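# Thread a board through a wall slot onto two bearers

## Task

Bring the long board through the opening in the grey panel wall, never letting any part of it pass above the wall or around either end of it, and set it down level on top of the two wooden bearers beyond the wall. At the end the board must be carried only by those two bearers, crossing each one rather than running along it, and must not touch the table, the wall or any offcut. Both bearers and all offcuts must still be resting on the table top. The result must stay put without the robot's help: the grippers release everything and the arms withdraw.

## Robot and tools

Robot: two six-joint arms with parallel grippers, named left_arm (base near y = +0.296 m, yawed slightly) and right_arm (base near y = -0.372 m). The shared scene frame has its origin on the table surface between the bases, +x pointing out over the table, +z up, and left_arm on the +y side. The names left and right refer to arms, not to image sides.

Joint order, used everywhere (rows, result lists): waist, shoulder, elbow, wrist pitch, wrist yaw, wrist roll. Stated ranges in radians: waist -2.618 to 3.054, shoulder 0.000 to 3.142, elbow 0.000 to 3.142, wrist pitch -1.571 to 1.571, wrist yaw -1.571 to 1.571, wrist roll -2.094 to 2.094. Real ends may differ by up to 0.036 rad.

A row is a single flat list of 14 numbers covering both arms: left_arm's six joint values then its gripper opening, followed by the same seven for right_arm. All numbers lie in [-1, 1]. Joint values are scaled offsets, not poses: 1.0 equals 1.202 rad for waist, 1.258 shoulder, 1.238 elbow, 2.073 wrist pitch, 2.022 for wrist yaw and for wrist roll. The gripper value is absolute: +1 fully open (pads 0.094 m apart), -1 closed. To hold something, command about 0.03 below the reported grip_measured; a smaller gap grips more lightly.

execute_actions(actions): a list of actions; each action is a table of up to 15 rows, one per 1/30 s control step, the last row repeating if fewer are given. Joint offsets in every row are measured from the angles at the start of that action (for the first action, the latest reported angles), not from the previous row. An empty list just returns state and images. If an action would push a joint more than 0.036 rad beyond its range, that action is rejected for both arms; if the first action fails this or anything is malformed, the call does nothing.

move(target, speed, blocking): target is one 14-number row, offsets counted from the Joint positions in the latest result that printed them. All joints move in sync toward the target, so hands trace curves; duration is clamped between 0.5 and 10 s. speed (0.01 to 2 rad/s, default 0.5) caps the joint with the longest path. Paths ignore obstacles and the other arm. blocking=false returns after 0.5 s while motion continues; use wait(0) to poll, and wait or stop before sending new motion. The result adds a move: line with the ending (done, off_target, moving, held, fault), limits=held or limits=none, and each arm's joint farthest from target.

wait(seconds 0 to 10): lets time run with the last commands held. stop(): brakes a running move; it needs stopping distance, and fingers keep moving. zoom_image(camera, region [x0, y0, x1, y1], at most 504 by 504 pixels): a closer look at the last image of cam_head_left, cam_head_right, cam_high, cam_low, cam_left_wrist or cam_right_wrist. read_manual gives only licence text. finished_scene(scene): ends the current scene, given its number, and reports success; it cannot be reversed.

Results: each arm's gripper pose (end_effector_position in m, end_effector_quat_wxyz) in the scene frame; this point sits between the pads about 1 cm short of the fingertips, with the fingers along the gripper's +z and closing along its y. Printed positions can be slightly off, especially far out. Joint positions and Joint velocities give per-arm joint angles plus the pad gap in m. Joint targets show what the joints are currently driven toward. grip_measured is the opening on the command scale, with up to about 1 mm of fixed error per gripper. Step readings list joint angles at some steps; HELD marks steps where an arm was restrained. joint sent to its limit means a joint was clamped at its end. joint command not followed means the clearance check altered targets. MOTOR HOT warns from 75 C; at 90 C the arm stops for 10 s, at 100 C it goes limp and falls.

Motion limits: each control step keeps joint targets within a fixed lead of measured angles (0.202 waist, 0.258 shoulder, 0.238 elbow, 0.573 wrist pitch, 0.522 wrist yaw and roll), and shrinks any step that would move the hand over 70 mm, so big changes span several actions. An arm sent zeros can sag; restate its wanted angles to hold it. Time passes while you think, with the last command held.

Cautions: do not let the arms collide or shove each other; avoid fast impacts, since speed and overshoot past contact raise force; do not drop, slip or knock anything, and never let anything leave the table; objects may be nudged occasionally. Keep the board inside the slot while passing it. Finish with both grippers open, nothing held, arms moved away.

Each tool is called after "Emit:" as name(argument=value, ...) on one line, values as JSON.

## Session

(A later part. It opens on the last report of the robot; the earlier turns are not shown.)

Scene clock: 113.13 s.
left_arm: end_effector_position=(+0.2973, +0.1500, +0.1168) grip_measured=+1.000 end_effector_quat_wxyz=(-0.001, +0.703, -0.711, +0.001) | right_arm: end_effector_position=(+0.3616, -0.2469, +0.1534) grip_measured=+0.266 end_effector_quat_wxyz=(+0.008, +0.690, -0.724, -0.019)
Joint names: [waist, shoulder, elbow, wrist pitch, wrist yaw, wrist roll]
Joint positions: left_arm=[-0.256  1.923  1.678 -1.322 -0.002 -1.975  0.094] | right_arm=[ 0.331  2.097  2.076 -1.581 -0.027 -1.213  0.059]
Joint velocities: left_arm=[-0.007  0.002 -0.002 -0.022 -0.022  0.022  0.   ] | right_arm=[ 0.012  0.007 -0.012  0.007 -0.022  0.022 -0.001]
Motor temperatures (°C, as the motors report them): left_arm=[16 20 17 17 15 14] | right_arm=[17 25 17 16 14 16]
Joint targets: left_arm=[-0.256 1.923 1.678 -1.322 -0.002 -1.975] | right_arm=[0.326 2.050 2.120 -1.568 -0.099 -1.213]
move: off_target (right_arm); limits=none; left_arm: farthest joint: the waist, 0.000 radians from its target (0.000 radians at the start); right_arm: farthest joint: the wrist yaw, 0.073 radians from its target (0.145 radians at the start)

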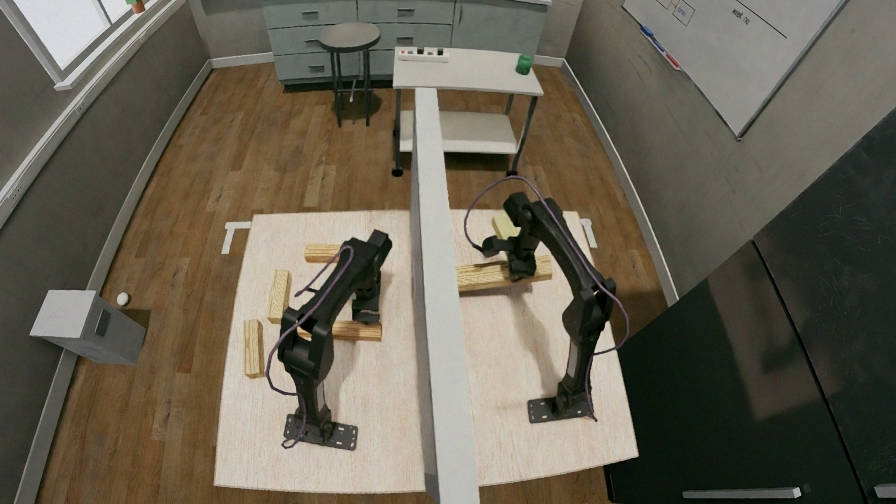

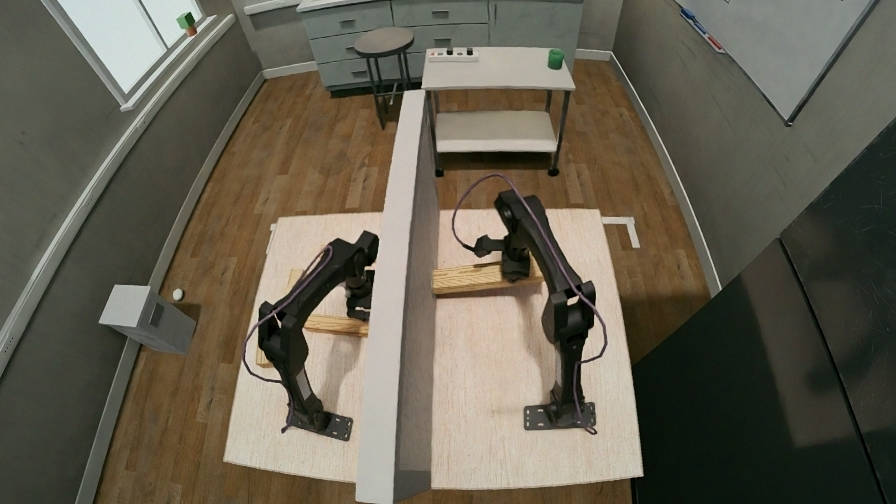

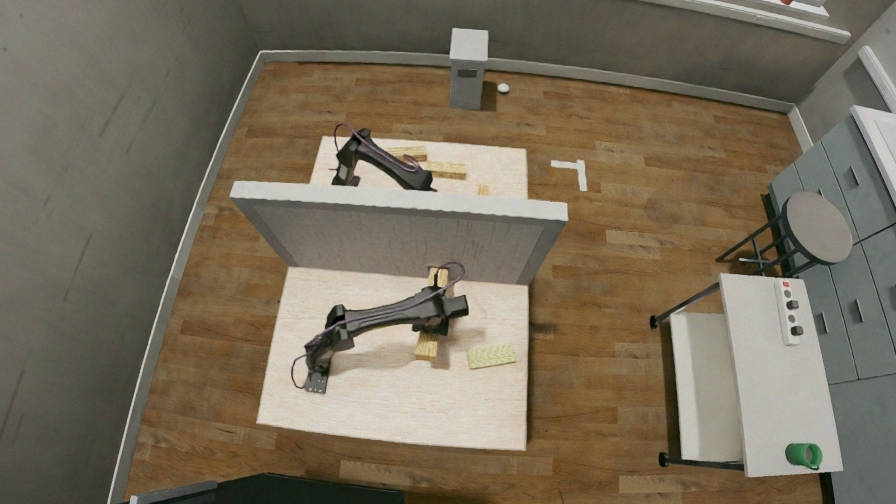

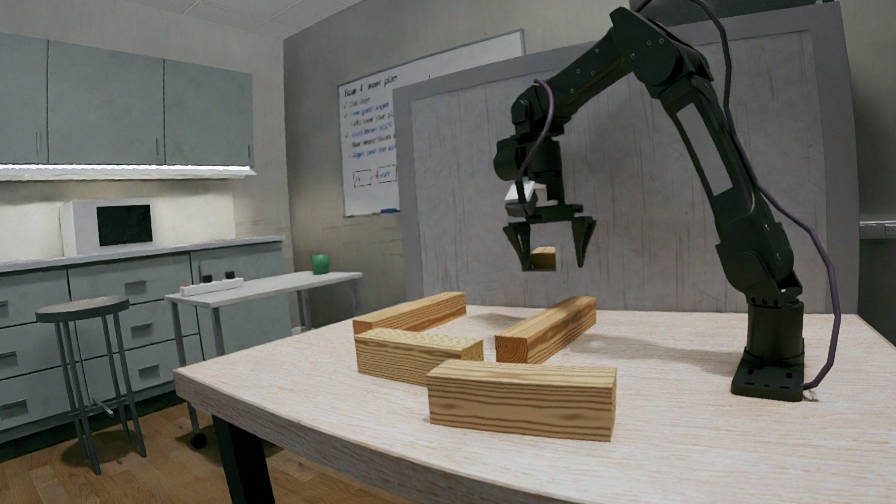

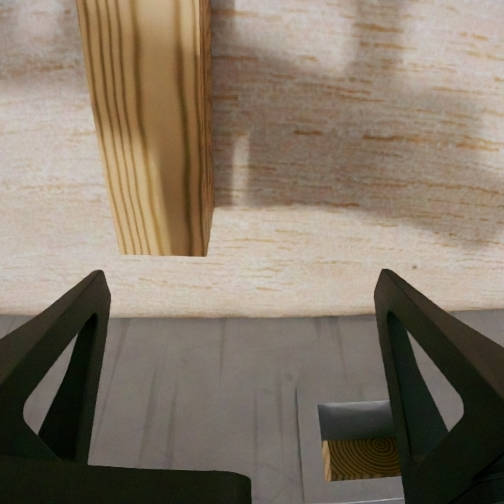

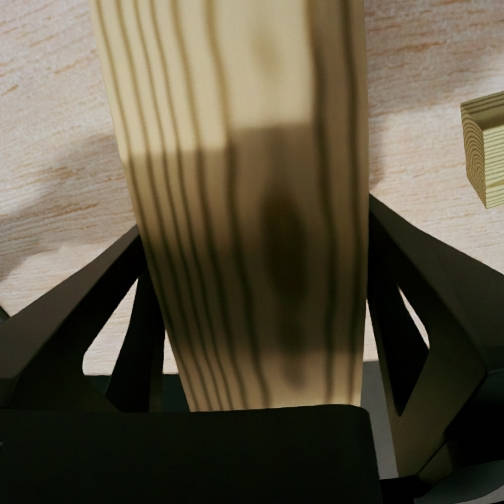

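Emit:
zoom_image(camera="cam_low", region=[500, 225, 590, 290])

Region (500, 225, 590, 290) of cam_low's 896x504 image, scaled by 5.600, with more detail than that image has.

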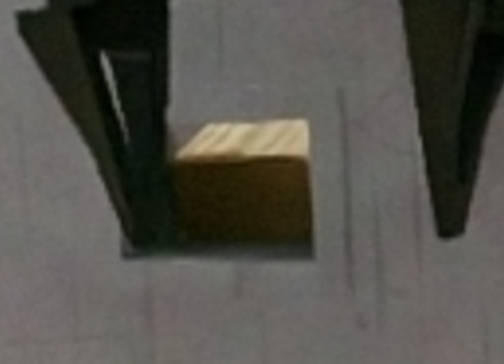

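Emit:
execute_actions(actions=[[[0,0,0,0,0,0,1, -0.0042,-0.0636,0.0355,0.0063,-0.0356,0,0.2],[0,0,0,0,0,0,1, -0.0042,-0.0636,0.0355,0.0063,-0.0356,0,0.2],[0,0,0,0,0,0,1, -0.0042,-0.0636,0.0355,0.0063,-0.0356,0,0.2],[0,0,0,0,0,0,1, -0.0042,-0.0374,0.0355,0.0063,-0.0356,0,0.2]]])

Scene clock: 113.90 s.
left_arm: end_effector_position=(+0.2973, +0.1500, +0.1168) grip_measured=+1.000 end_effector_quat_wxyz=(-0.001, +0.703, -0.711, +0.001) | right_arm: end_effector_position=(+0.3607, -0.2436, +0.1636) grip_measured=+0.265 end_effector_quat_wxyz=(-0.009, +0.690, -0.723, -0.021)
Joint names: [waist, shoulder, elbow, wrist pitch, wrist yaw, wrist roll]
Joint positions: left_arm=[-0.256  1.923  1.678 -1.322 -0.002 -1.975  0.094] | right_arm=[ 0.331  2.074  2.082 -1.581 -0.047 -1.214  0.059]
Joint velocities: left_arm=[-0.012 -0.017 -0.002  0.037 -0.022 -0.022  0.   ] | right_arm=[-0.007 -0.002 -0.002  0.037 -0.051 -0.037  0.   ]
Motor temperatures (°C, as the motors report them): left_arm=[16 20 17 17 15 14] | right_arm=[17 25 17 16 14 16]
Joint targets: left_arm=[-0.256 1.923 1.678 -1.322 -0.002 -1.975] | right_arm=[0.326 2.050 2.120 -1.568 -0.099 -1.213]
Step readings (joint positions):
0: left_arm=[-0.256 1.923 1.678 -1.322 -0.002 -1.975] | right_arm=[0.331 2.097 2.076 -1.581 -0.027 -1.213]
1: left_arm=[-0.256 1.923 1.678 -1.322 -0.002 -1.975] | right_arm=[0.331 2.094 2.076 -1.581 -0.028 -1.213]
2: left_arm=[-0.256 1.923 1.678 -1.322 -0.002 -1.975] | right_arm=[0.331 2.090 2.076 -1.581 -0.030 -1.213]
4: left_arm=[-0.256 1.923 1.678 -1.322 -0.002 -1.975] | right_arm=[0.331 2.078 2.077 -1.581 -0.037 -1.213]
8: left_arm=[-0.256 1.923 1.678 -1.322 -0.002 -1.975] | right_arm=[0.331 2.074 2.082 -1.581 -0.045 -1.214]
15: Joint positions above

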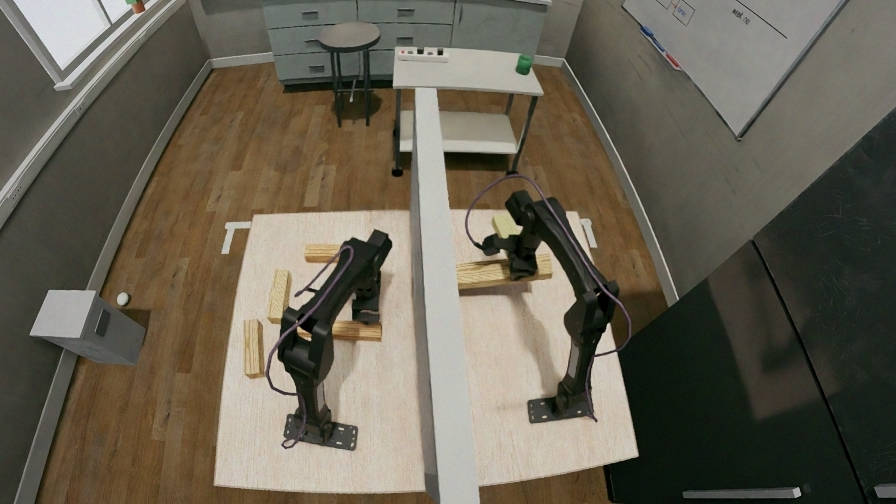

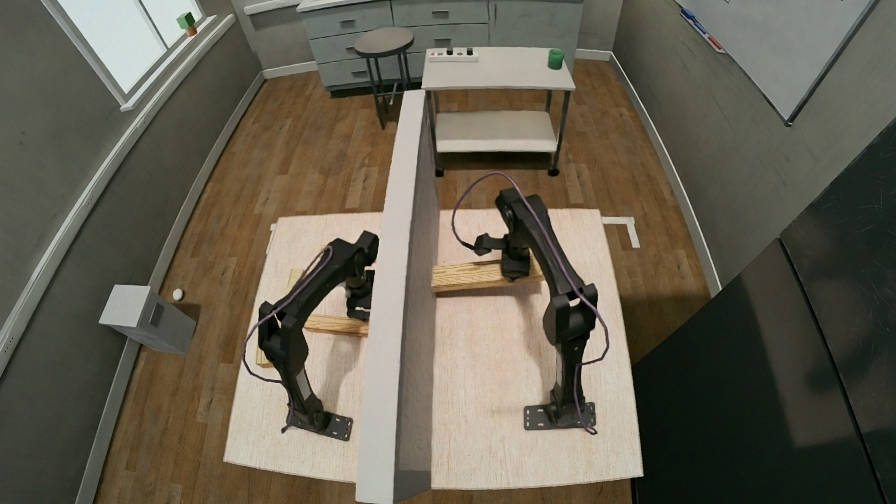

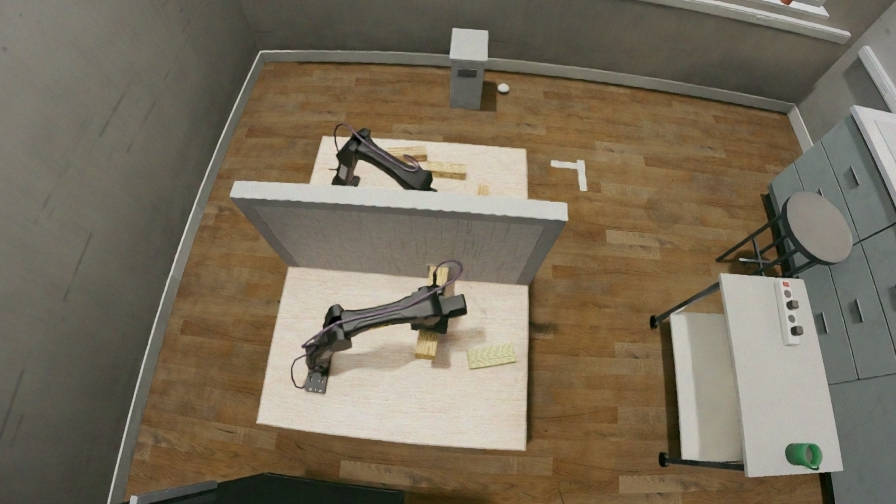

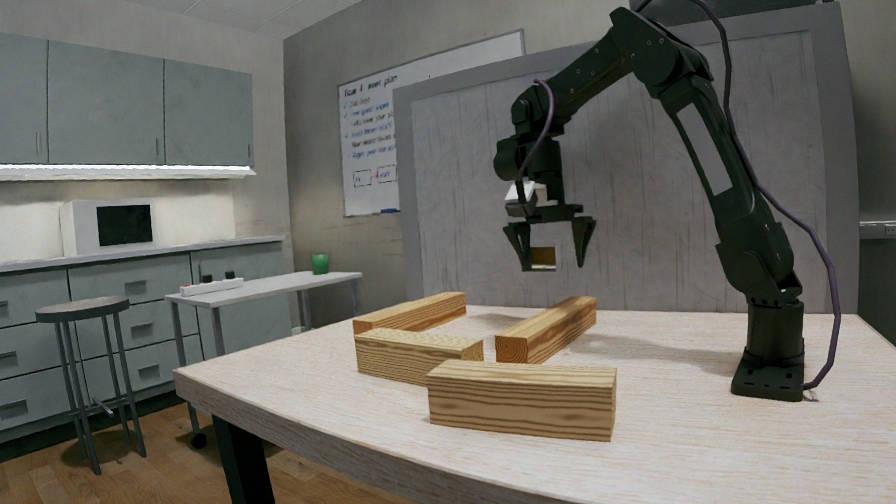

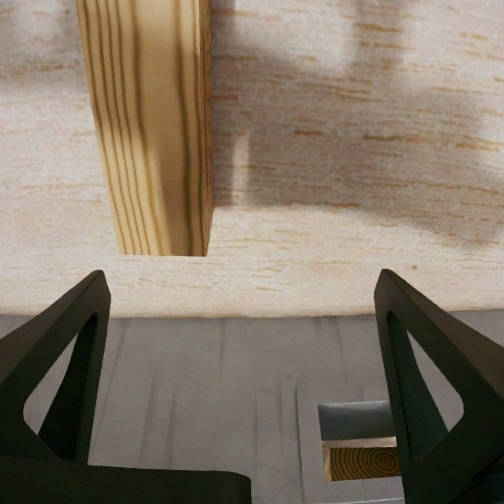

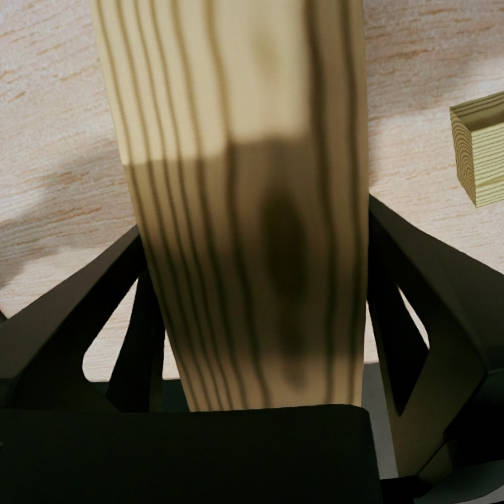

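Emit:
zoom_image(camera="cam_low", region=[500, 225, 590, 290])

Emit:
zoom_image(camera="cam_high", region=[400, 245, 480, 305])

Region (500, 225, 590, 290) of cam_low's 896x504 image, scaled by 5.600, with more detail than that image has.

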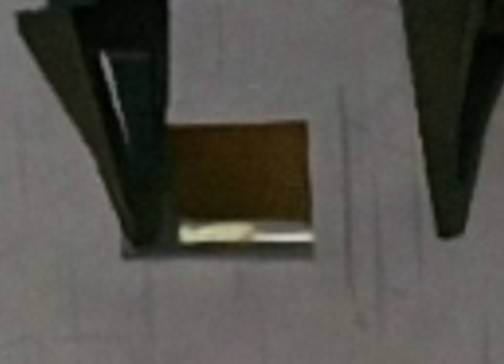

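Region (400, 245, 480, 305) of cam_high's 896x504 image, scaled by 6.300, with more detail than that image has; it fills the top 378 rows of this view, and the rest is white.

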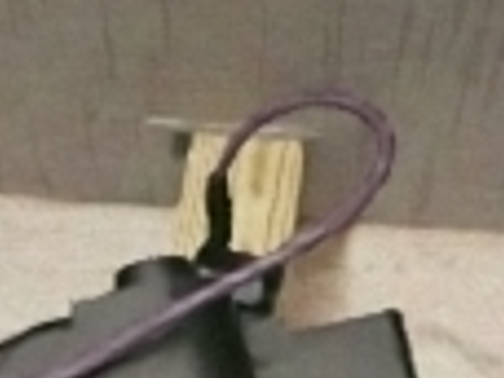

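Emit:
move(target=[0,0,0,0,0,0,1, 0.0532,0.0278,0.0743,0.0048,-0.0114,0.0277,0.2], speed=0.08)

Scene clock: 115.80 s.
left_arm: end_effector_position=(+0.2973, +0.1500, +0.1168) grip_measured=+1.000 end_effector_quat_wxyz=(-0.001, +0.703, -0.711, +0.001) | right_arm: end_effector_position=(+0.3632, -0.2216, +0.1589) grip_measured=+0.265 end_effector_quat_wxyz=(-0.007, +0.695, -0.719, -0.015)
Joint names: [waist, shoulder, elbow, wrist pitch, wrist yaw, wrist roll]
Joint positions: left_arm=[-0.256  1.923  1.678 -1.322 -0.002 -1.975  0.094] | right_arm=[ 0.388  2.115  2.127 -1.581 -0.033 -1.17   0.059]
Joint velocities: left_arm=[ 0.012 -0.012  0.002 -0.037 -0.007 -0.051  0.   ] | right_arm=[-0.012 -0.002 -0.012  0.007 -0.007  0.037  0.001]
Motor temperatures (°C, as the motors report them): left_arm=[16 20 17 17 15 14] | right_arm=[17 25 17 16 14 16]
Joint targets: left_arm=[-0.256 1.923 1.678 -1.322 -0.002 -1.975] | right_arm=[0.395 2.109 2.174 -1.571 -0.070 -1.158]
move: off_target (right_arm); limits=none; left_arm: farthest joint: the waist, 0.000 radians from its target (0.000 radians at the start); right_arm: farthest joint: the elbow, 0.047 radians from its target (0.092 radians at the start)

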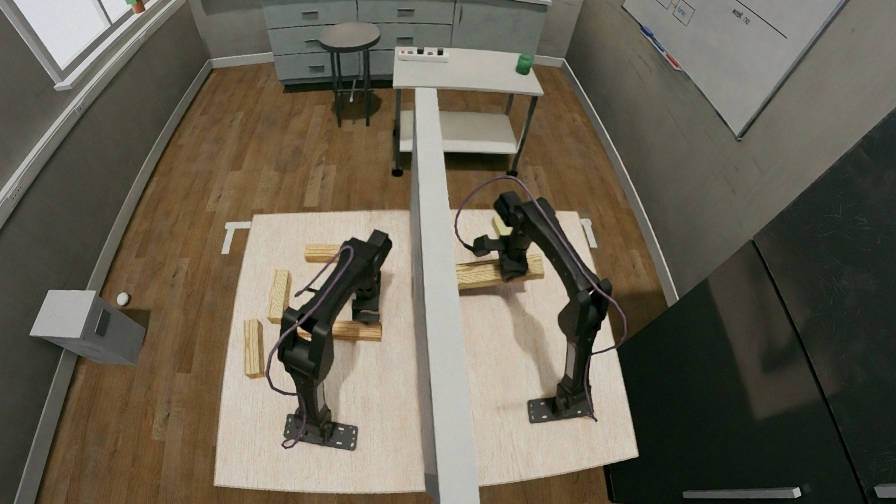

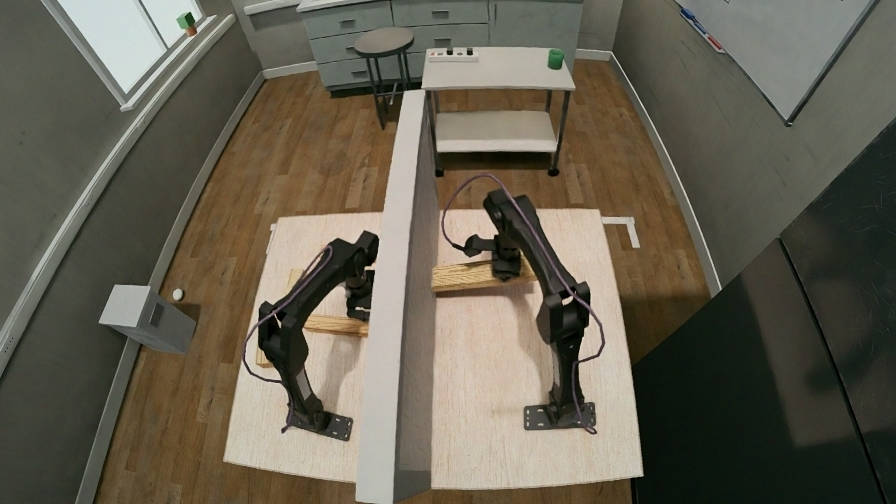

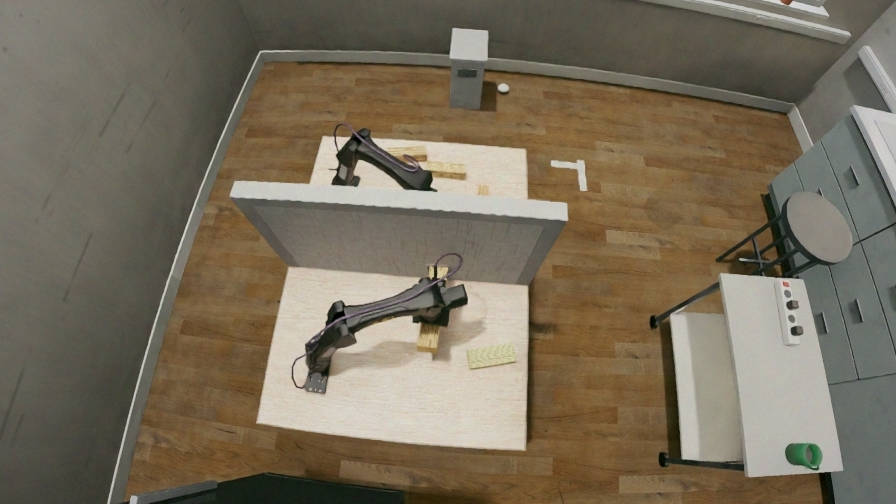

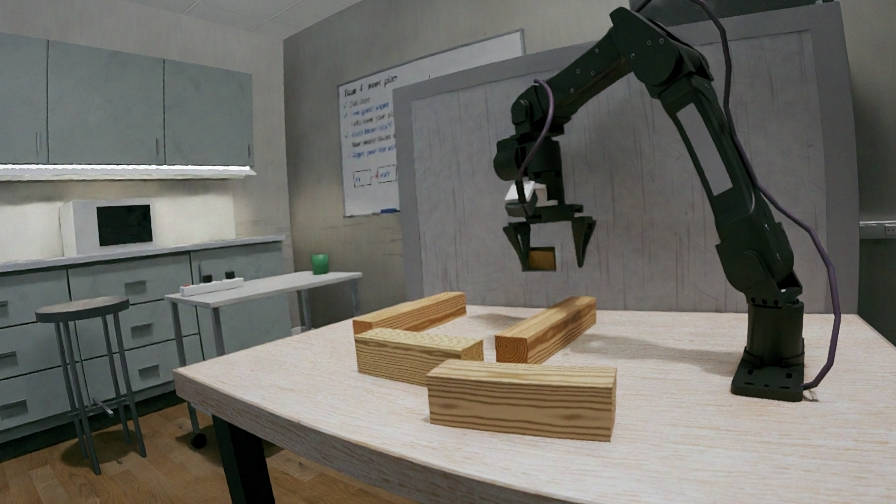

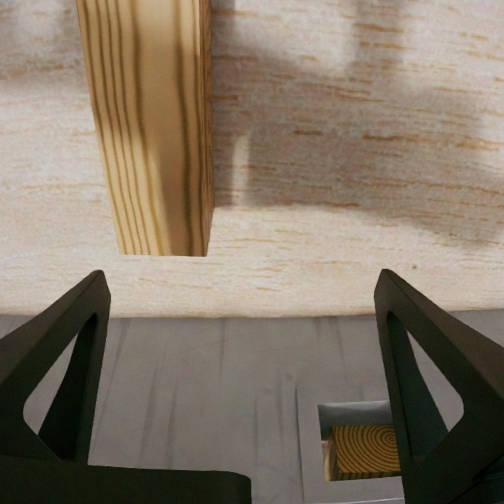

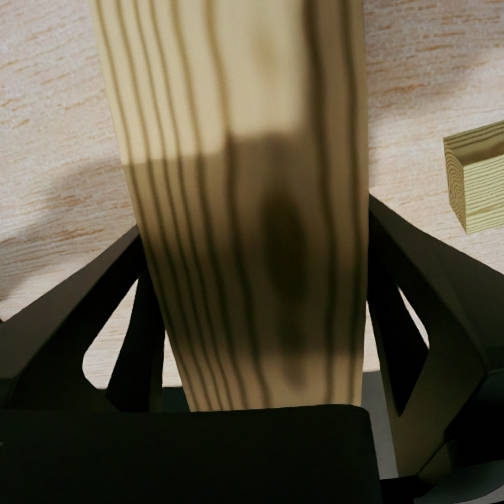

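Emit:
move(target=[0,0,0,0,0,0,1, 0.0807,0.0596,0.1470,0.0048,-0.0183,0.0500,0.2], speed=0.12)

Scene clock: 117.83 s.
left_arm: end_effector_position=(+0.2973, +0.1500, +0.1168) grip_measured=+1.000 end_effector_quat_wxyz=(-0.001, +0.703, -0.711, +0.001) | right_arm: end_effector_position=(+0.3808, -0.2147, +0.1508) grip_measured=+0.259 end_effector_quat_wxyz=(+0.005, +0.716, -0.698, +0.029)
Joint names: [waist, shoulder, elbow, wrist pitch, wrist yaw, wrist roll]
Joint positions: left_arm=[-0.256  1.923  1.678 -1.322 -0.002 -1.975  0.094] | right_arm=[ 0.426  2.192  2.215 -1.582  0.057 -1.191  0.059]
Joint velocities: left_arm=[ 0.007  0.002  0.002  0.051 -0.051 -0.037  0.   ] | right_arm=[-0.017  0.002 -0.007  0.066  0.022  0.051 -0.001]
Motor temperatures (°C, as the motors report them): left_arm=[16 20 17 17 15 14] | right_arm=[17 25 18 16 14 16]
Joint targets: left_arm=[-0.256 1.923 1.678 -1.322 -0.002 -1.975] | right_arm=[0.485 2.190 2.309 -1.571 -0.070 -1.069]
move: off_target (right_arm); limits=none; left_arm: farthest joint: the waist, 0.000 radians from its target (0.000 radians at the start); right_arm: farthest joint: the wrist yaw, 0.127 radians from its target (0.037 radians at the start)

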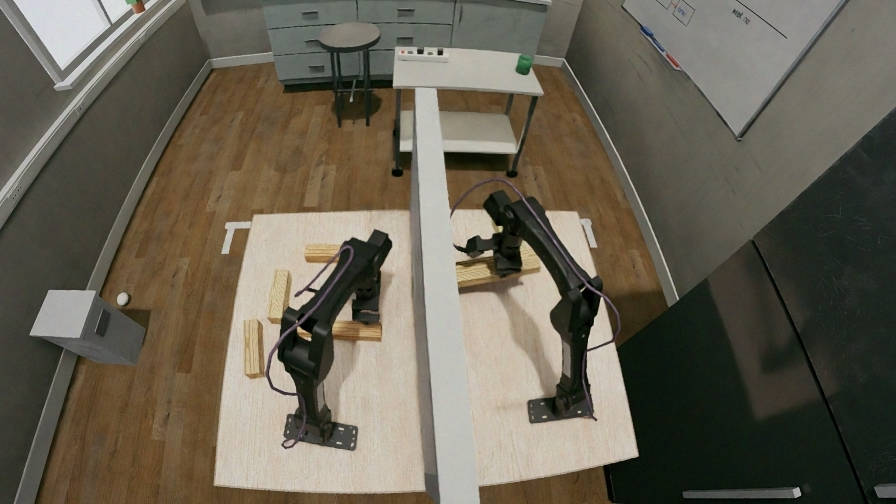

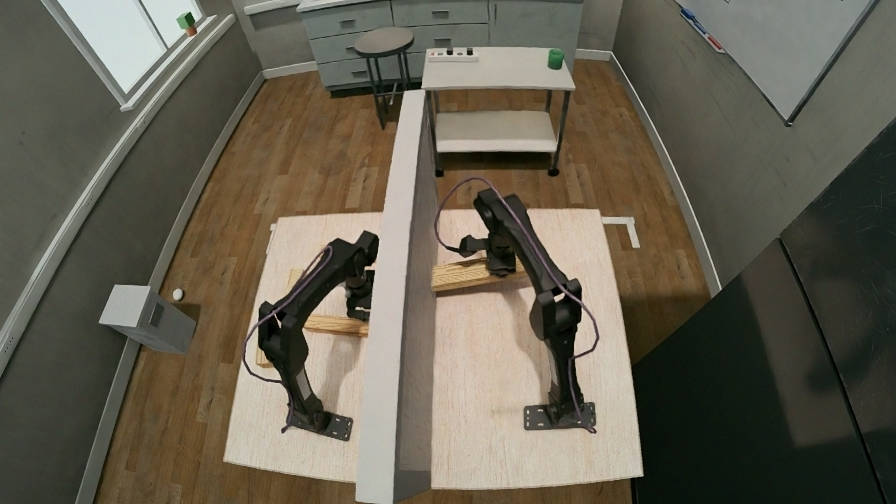

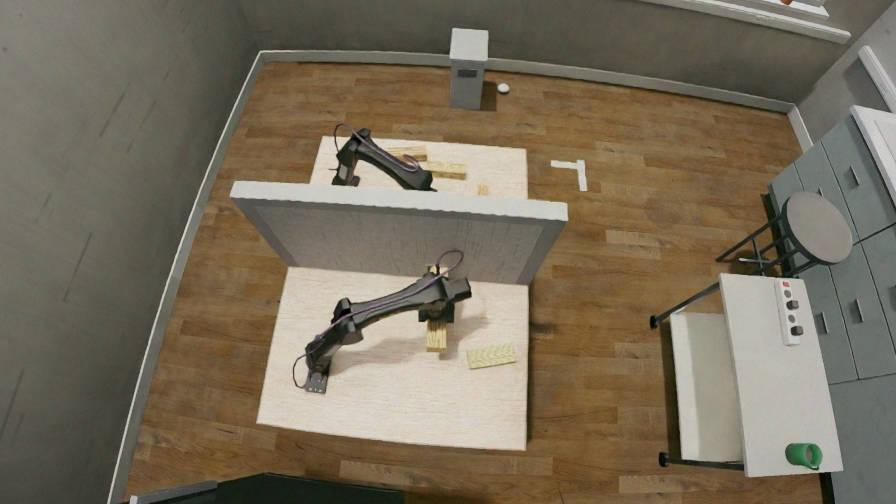

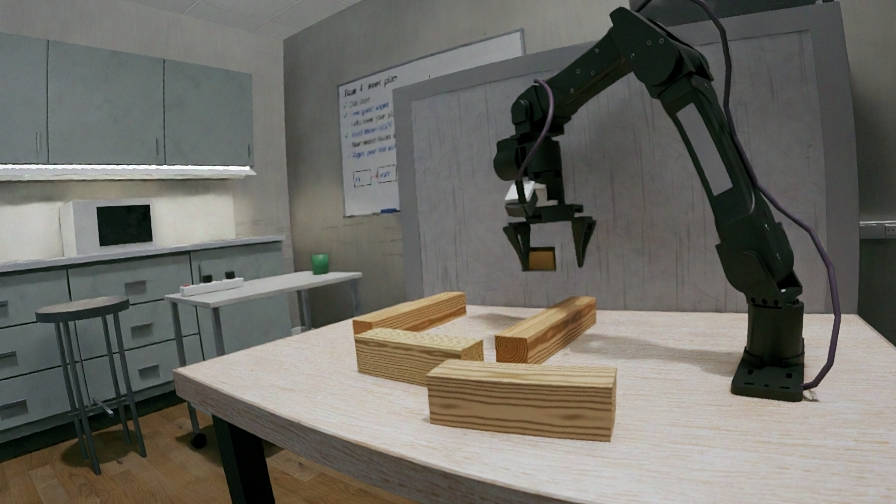

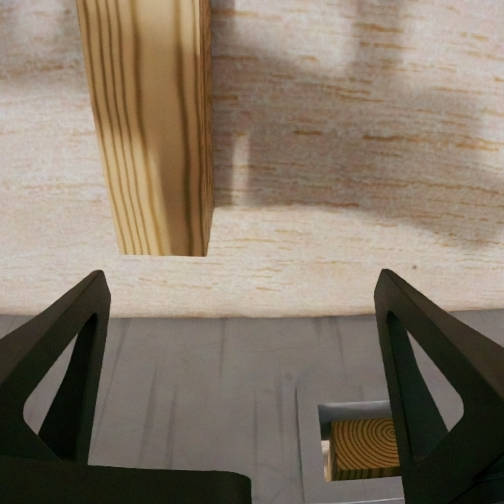

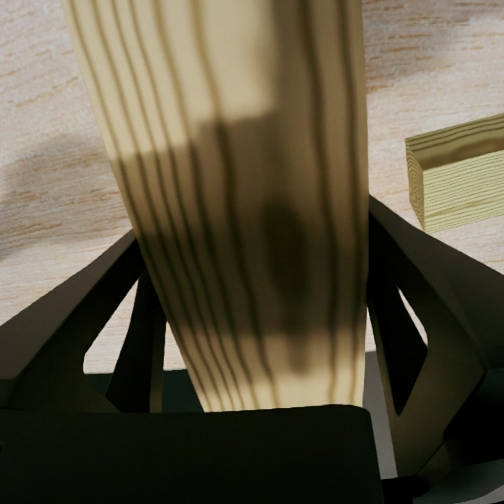

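Emit:
move(target=[0,0,0,0,0,0,1, -0.01,-0.03,0.03,0.004,-0.04,0,0.2], speed=0.1)

Scene clock: 119.00 s.
left_arm: end_effector_position=(+0.2973, +0.1500, +0.1168) grip_measured=+1.000 end_effector_quat_wxyz=(-0.001, +0.703, -0.711, +0.001) | right_arm: end_effector_position=(+0.3805, -0.2165, +0.1490) grip_measured=+0.259 end_effector_quat_wxyz=(+0.005, +0.718, -0.696, +0.020)
Joint names: [waist, shoulder, elbow, wrist pitch, wrist yaw, wrist roll]
Joint positions: left_arm=[-0.256  1.923  1.678 -1.322 -0.002 -1.975  0.094] | right_arm=[ 0.415  2.193  2.21  -1.582  0.04  -1.208  0.059]
Joint velocities: left_arm=[-0.012 -0.002  0.012  0.007 -0.037 -0.037  0.   ] | right_arm=[ 0.012  0.002  0.002 -0.051  0.022 -0.037  0.   ]
Motor temperatures (°C, as the motors report them): left_arm=[16 20 17 17 15 14] | right_arm=[17 25 18 16 14 16]
Joint targets: left_arm=[-0.256 1.923 1.678 -1.322 -0.002 -1.975] | right_arm=[0.414 2.154 2.252 -1.573 -0.024 -1.191]
move: off_target (right_arm); limits=none; left_arm: farthest joint: the waist, 0.000 radians from its target (0.000 radians at the start); right_arm: farthest joint: the wrist yaw, 0.064 radians from its target (0.081 radians at the start)

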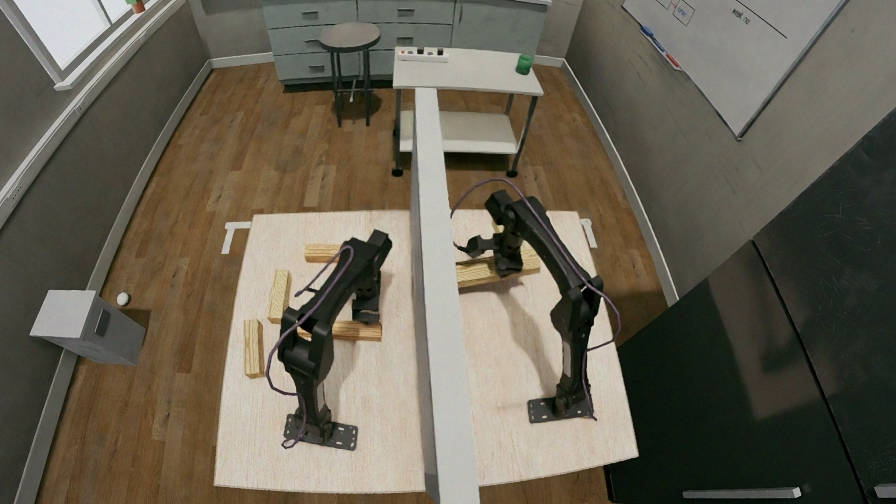

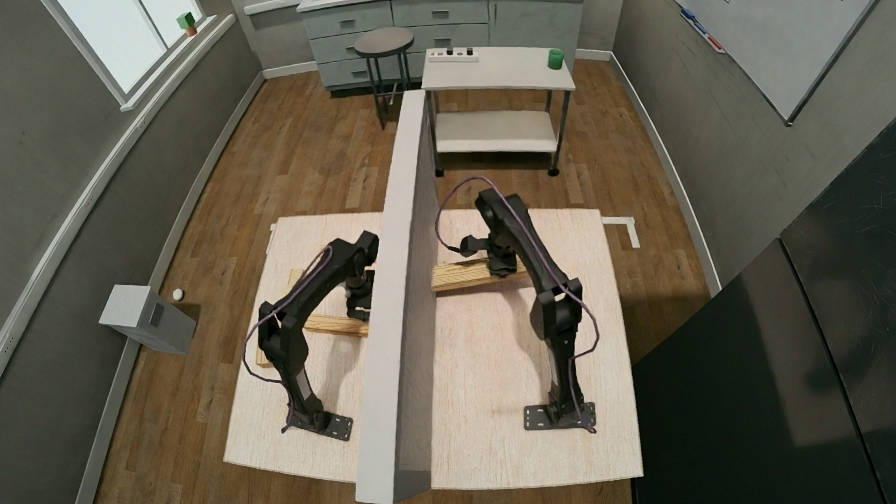

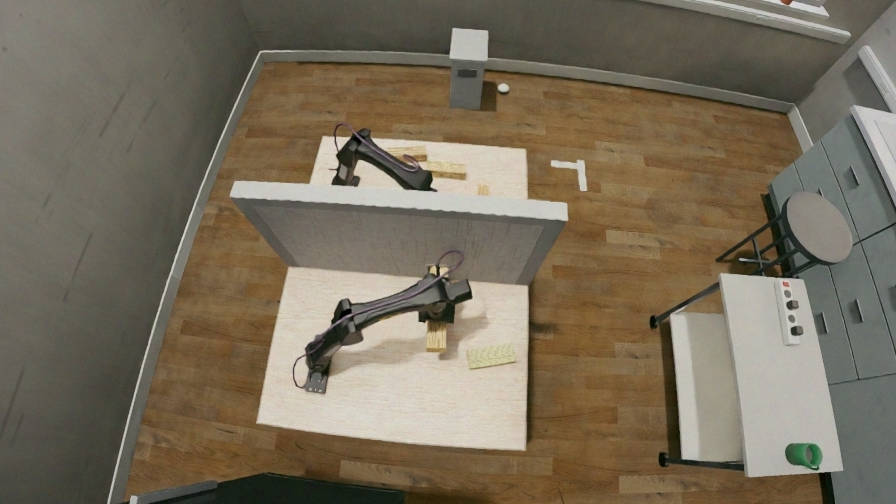

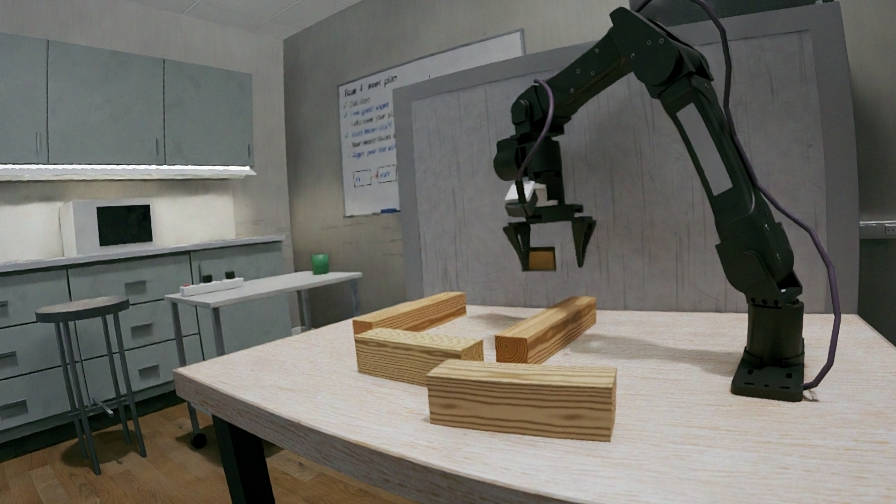

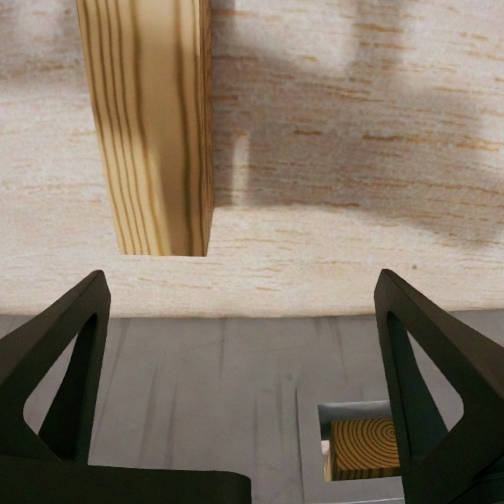

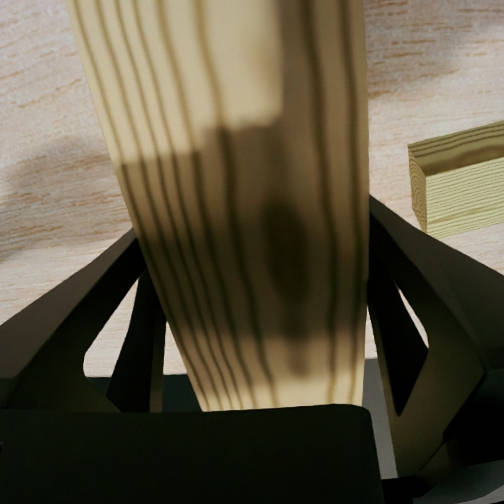

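Emit:
execute_actions(actions=[[[0,0,0,0,0,0,1, 0,-0.0954,-0.0800,0.004,-0.04,0.008,0.2],[0,0,0,0,0,0,1, 0,-0.0954,-0.0800,0.004,-0.04,0.008,0.2],[0,0,0,0,0,0,1, 0,-0.0954,-0.0800,0.004,-0.04,0.008,0.2],[0,0,0,0,0,0,1, 0,-0.0612,-0.0606,0.004,-0.04,0.008,0.2]]])

Scene clock: 119.80 s.
left_arm: end_effector_position=(+0.2973, +0.1500, +0.1168) grip_measured=+1.000 end_effector_quat_wxyz=(-0.001, +0.703, -0.711, +0.001) | right_arm: end_effector_position=(+0.3652, -0.2187, +0.1512) grip_measured=+0.258 end_effector_quat_wxyz=(+0.008, +0.710, -0.704, +0.006)
Joint names: [waist, shoulder, elbow, wrist pitch, wrist yaw, wrist roll]
Joint positions: left_arm=[-0.256  1.923  1.678 -1.322 -0.002 -1.975  0.094] | right_arm=[ 0.415  2.137  2.129 -1.574  0.017 -1.186  0.059]
Joint velocities: left_arm=[-0.007 -0.012  0.007  0.007 -0.022 -0.022  0.   ] | right_arm=[ 0.002  0.007 -0.017 -0.037 -0.022  0.007 -0.   ]
Motor temperatures (°C, as the motors report them): left_arm=[16 20 17 17 15 14] | right_arm=[17 25 18 16 14 16]
Joint targets: left_arm=[-0.256 1.923 1.678 -1.322 -0.002 -1.975] | right_arm=[0.415 2.116 2.135 -1.573 -0.041 -1.192]
Step readings (joint positions):
0: left_arm=[-0.256 1.923 1.678 -1.322 -0.002 -1.975] | right_arm=[0.415 2.193 2.210 -1.582 0.040 -1.208]
1: left_arm=[-0.256 1.923 1.678 -1.322 -0.002 -1.975] | right_arm=[0.415 2.180 2.188 -1.571 0.038 -1.207]
2: left_arm=[-0.256 1.923 1.678 -1.322 -0.002 -1.975] | right_arm=[0.415 2.160 2.155 -1.563 0.031 -1.201]
4: left_arm=[-0.256 1.923 1.678 -1.322 -0.002 -1.975] | right_arm=[0.415 2.139 2.129 -1.574 0.022 -1.188]
8: left_arm=[-0.256 1.923 1.678 -1.322 -0.002 -1.975] | right_arm=[0.415 2.137 2.129 -1.574 0.017 -1.186]
15: Joint positions above

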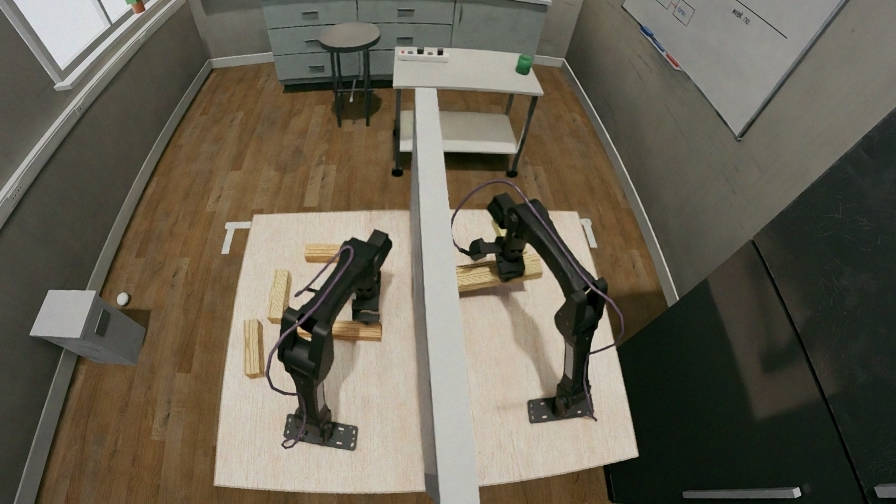

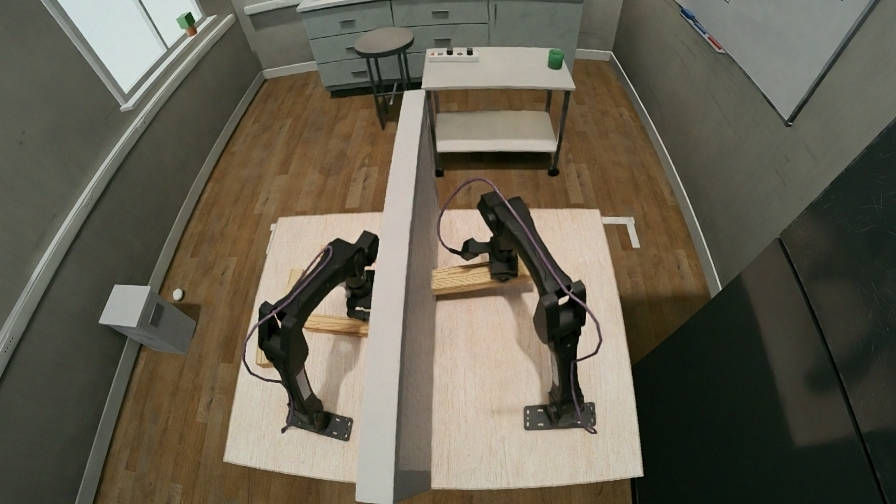

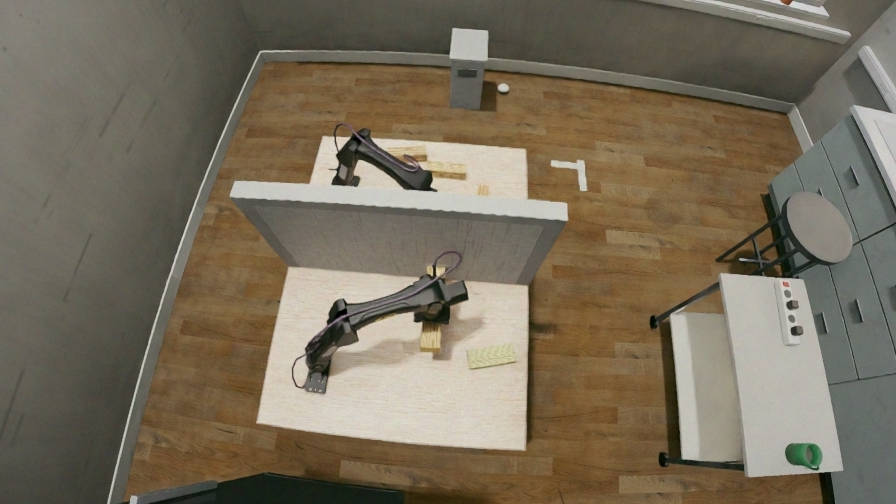

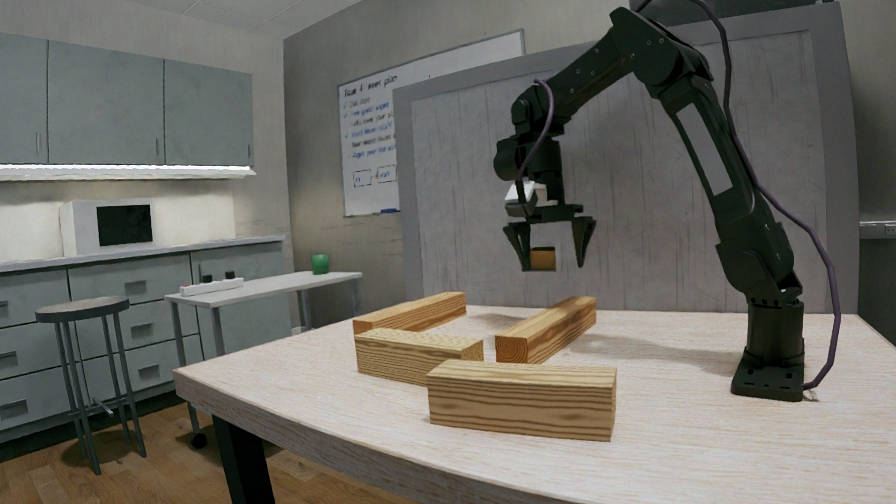

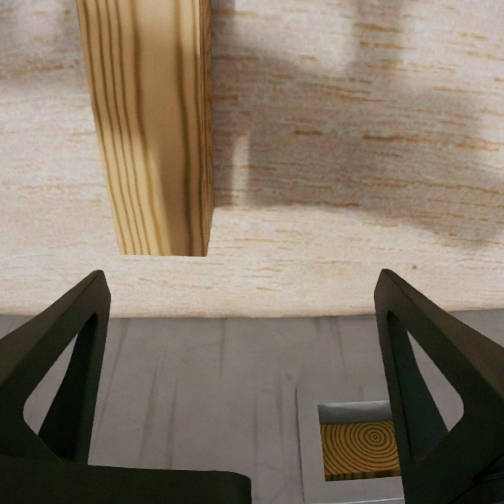

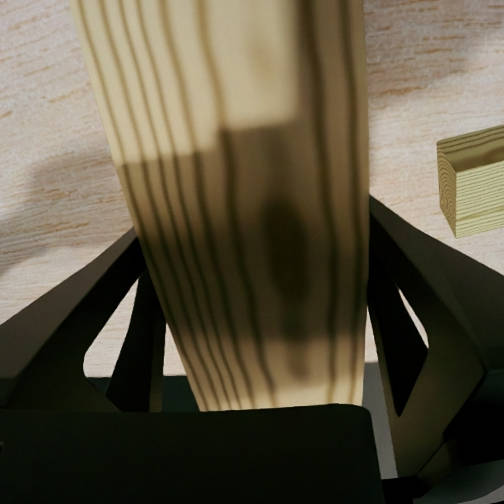

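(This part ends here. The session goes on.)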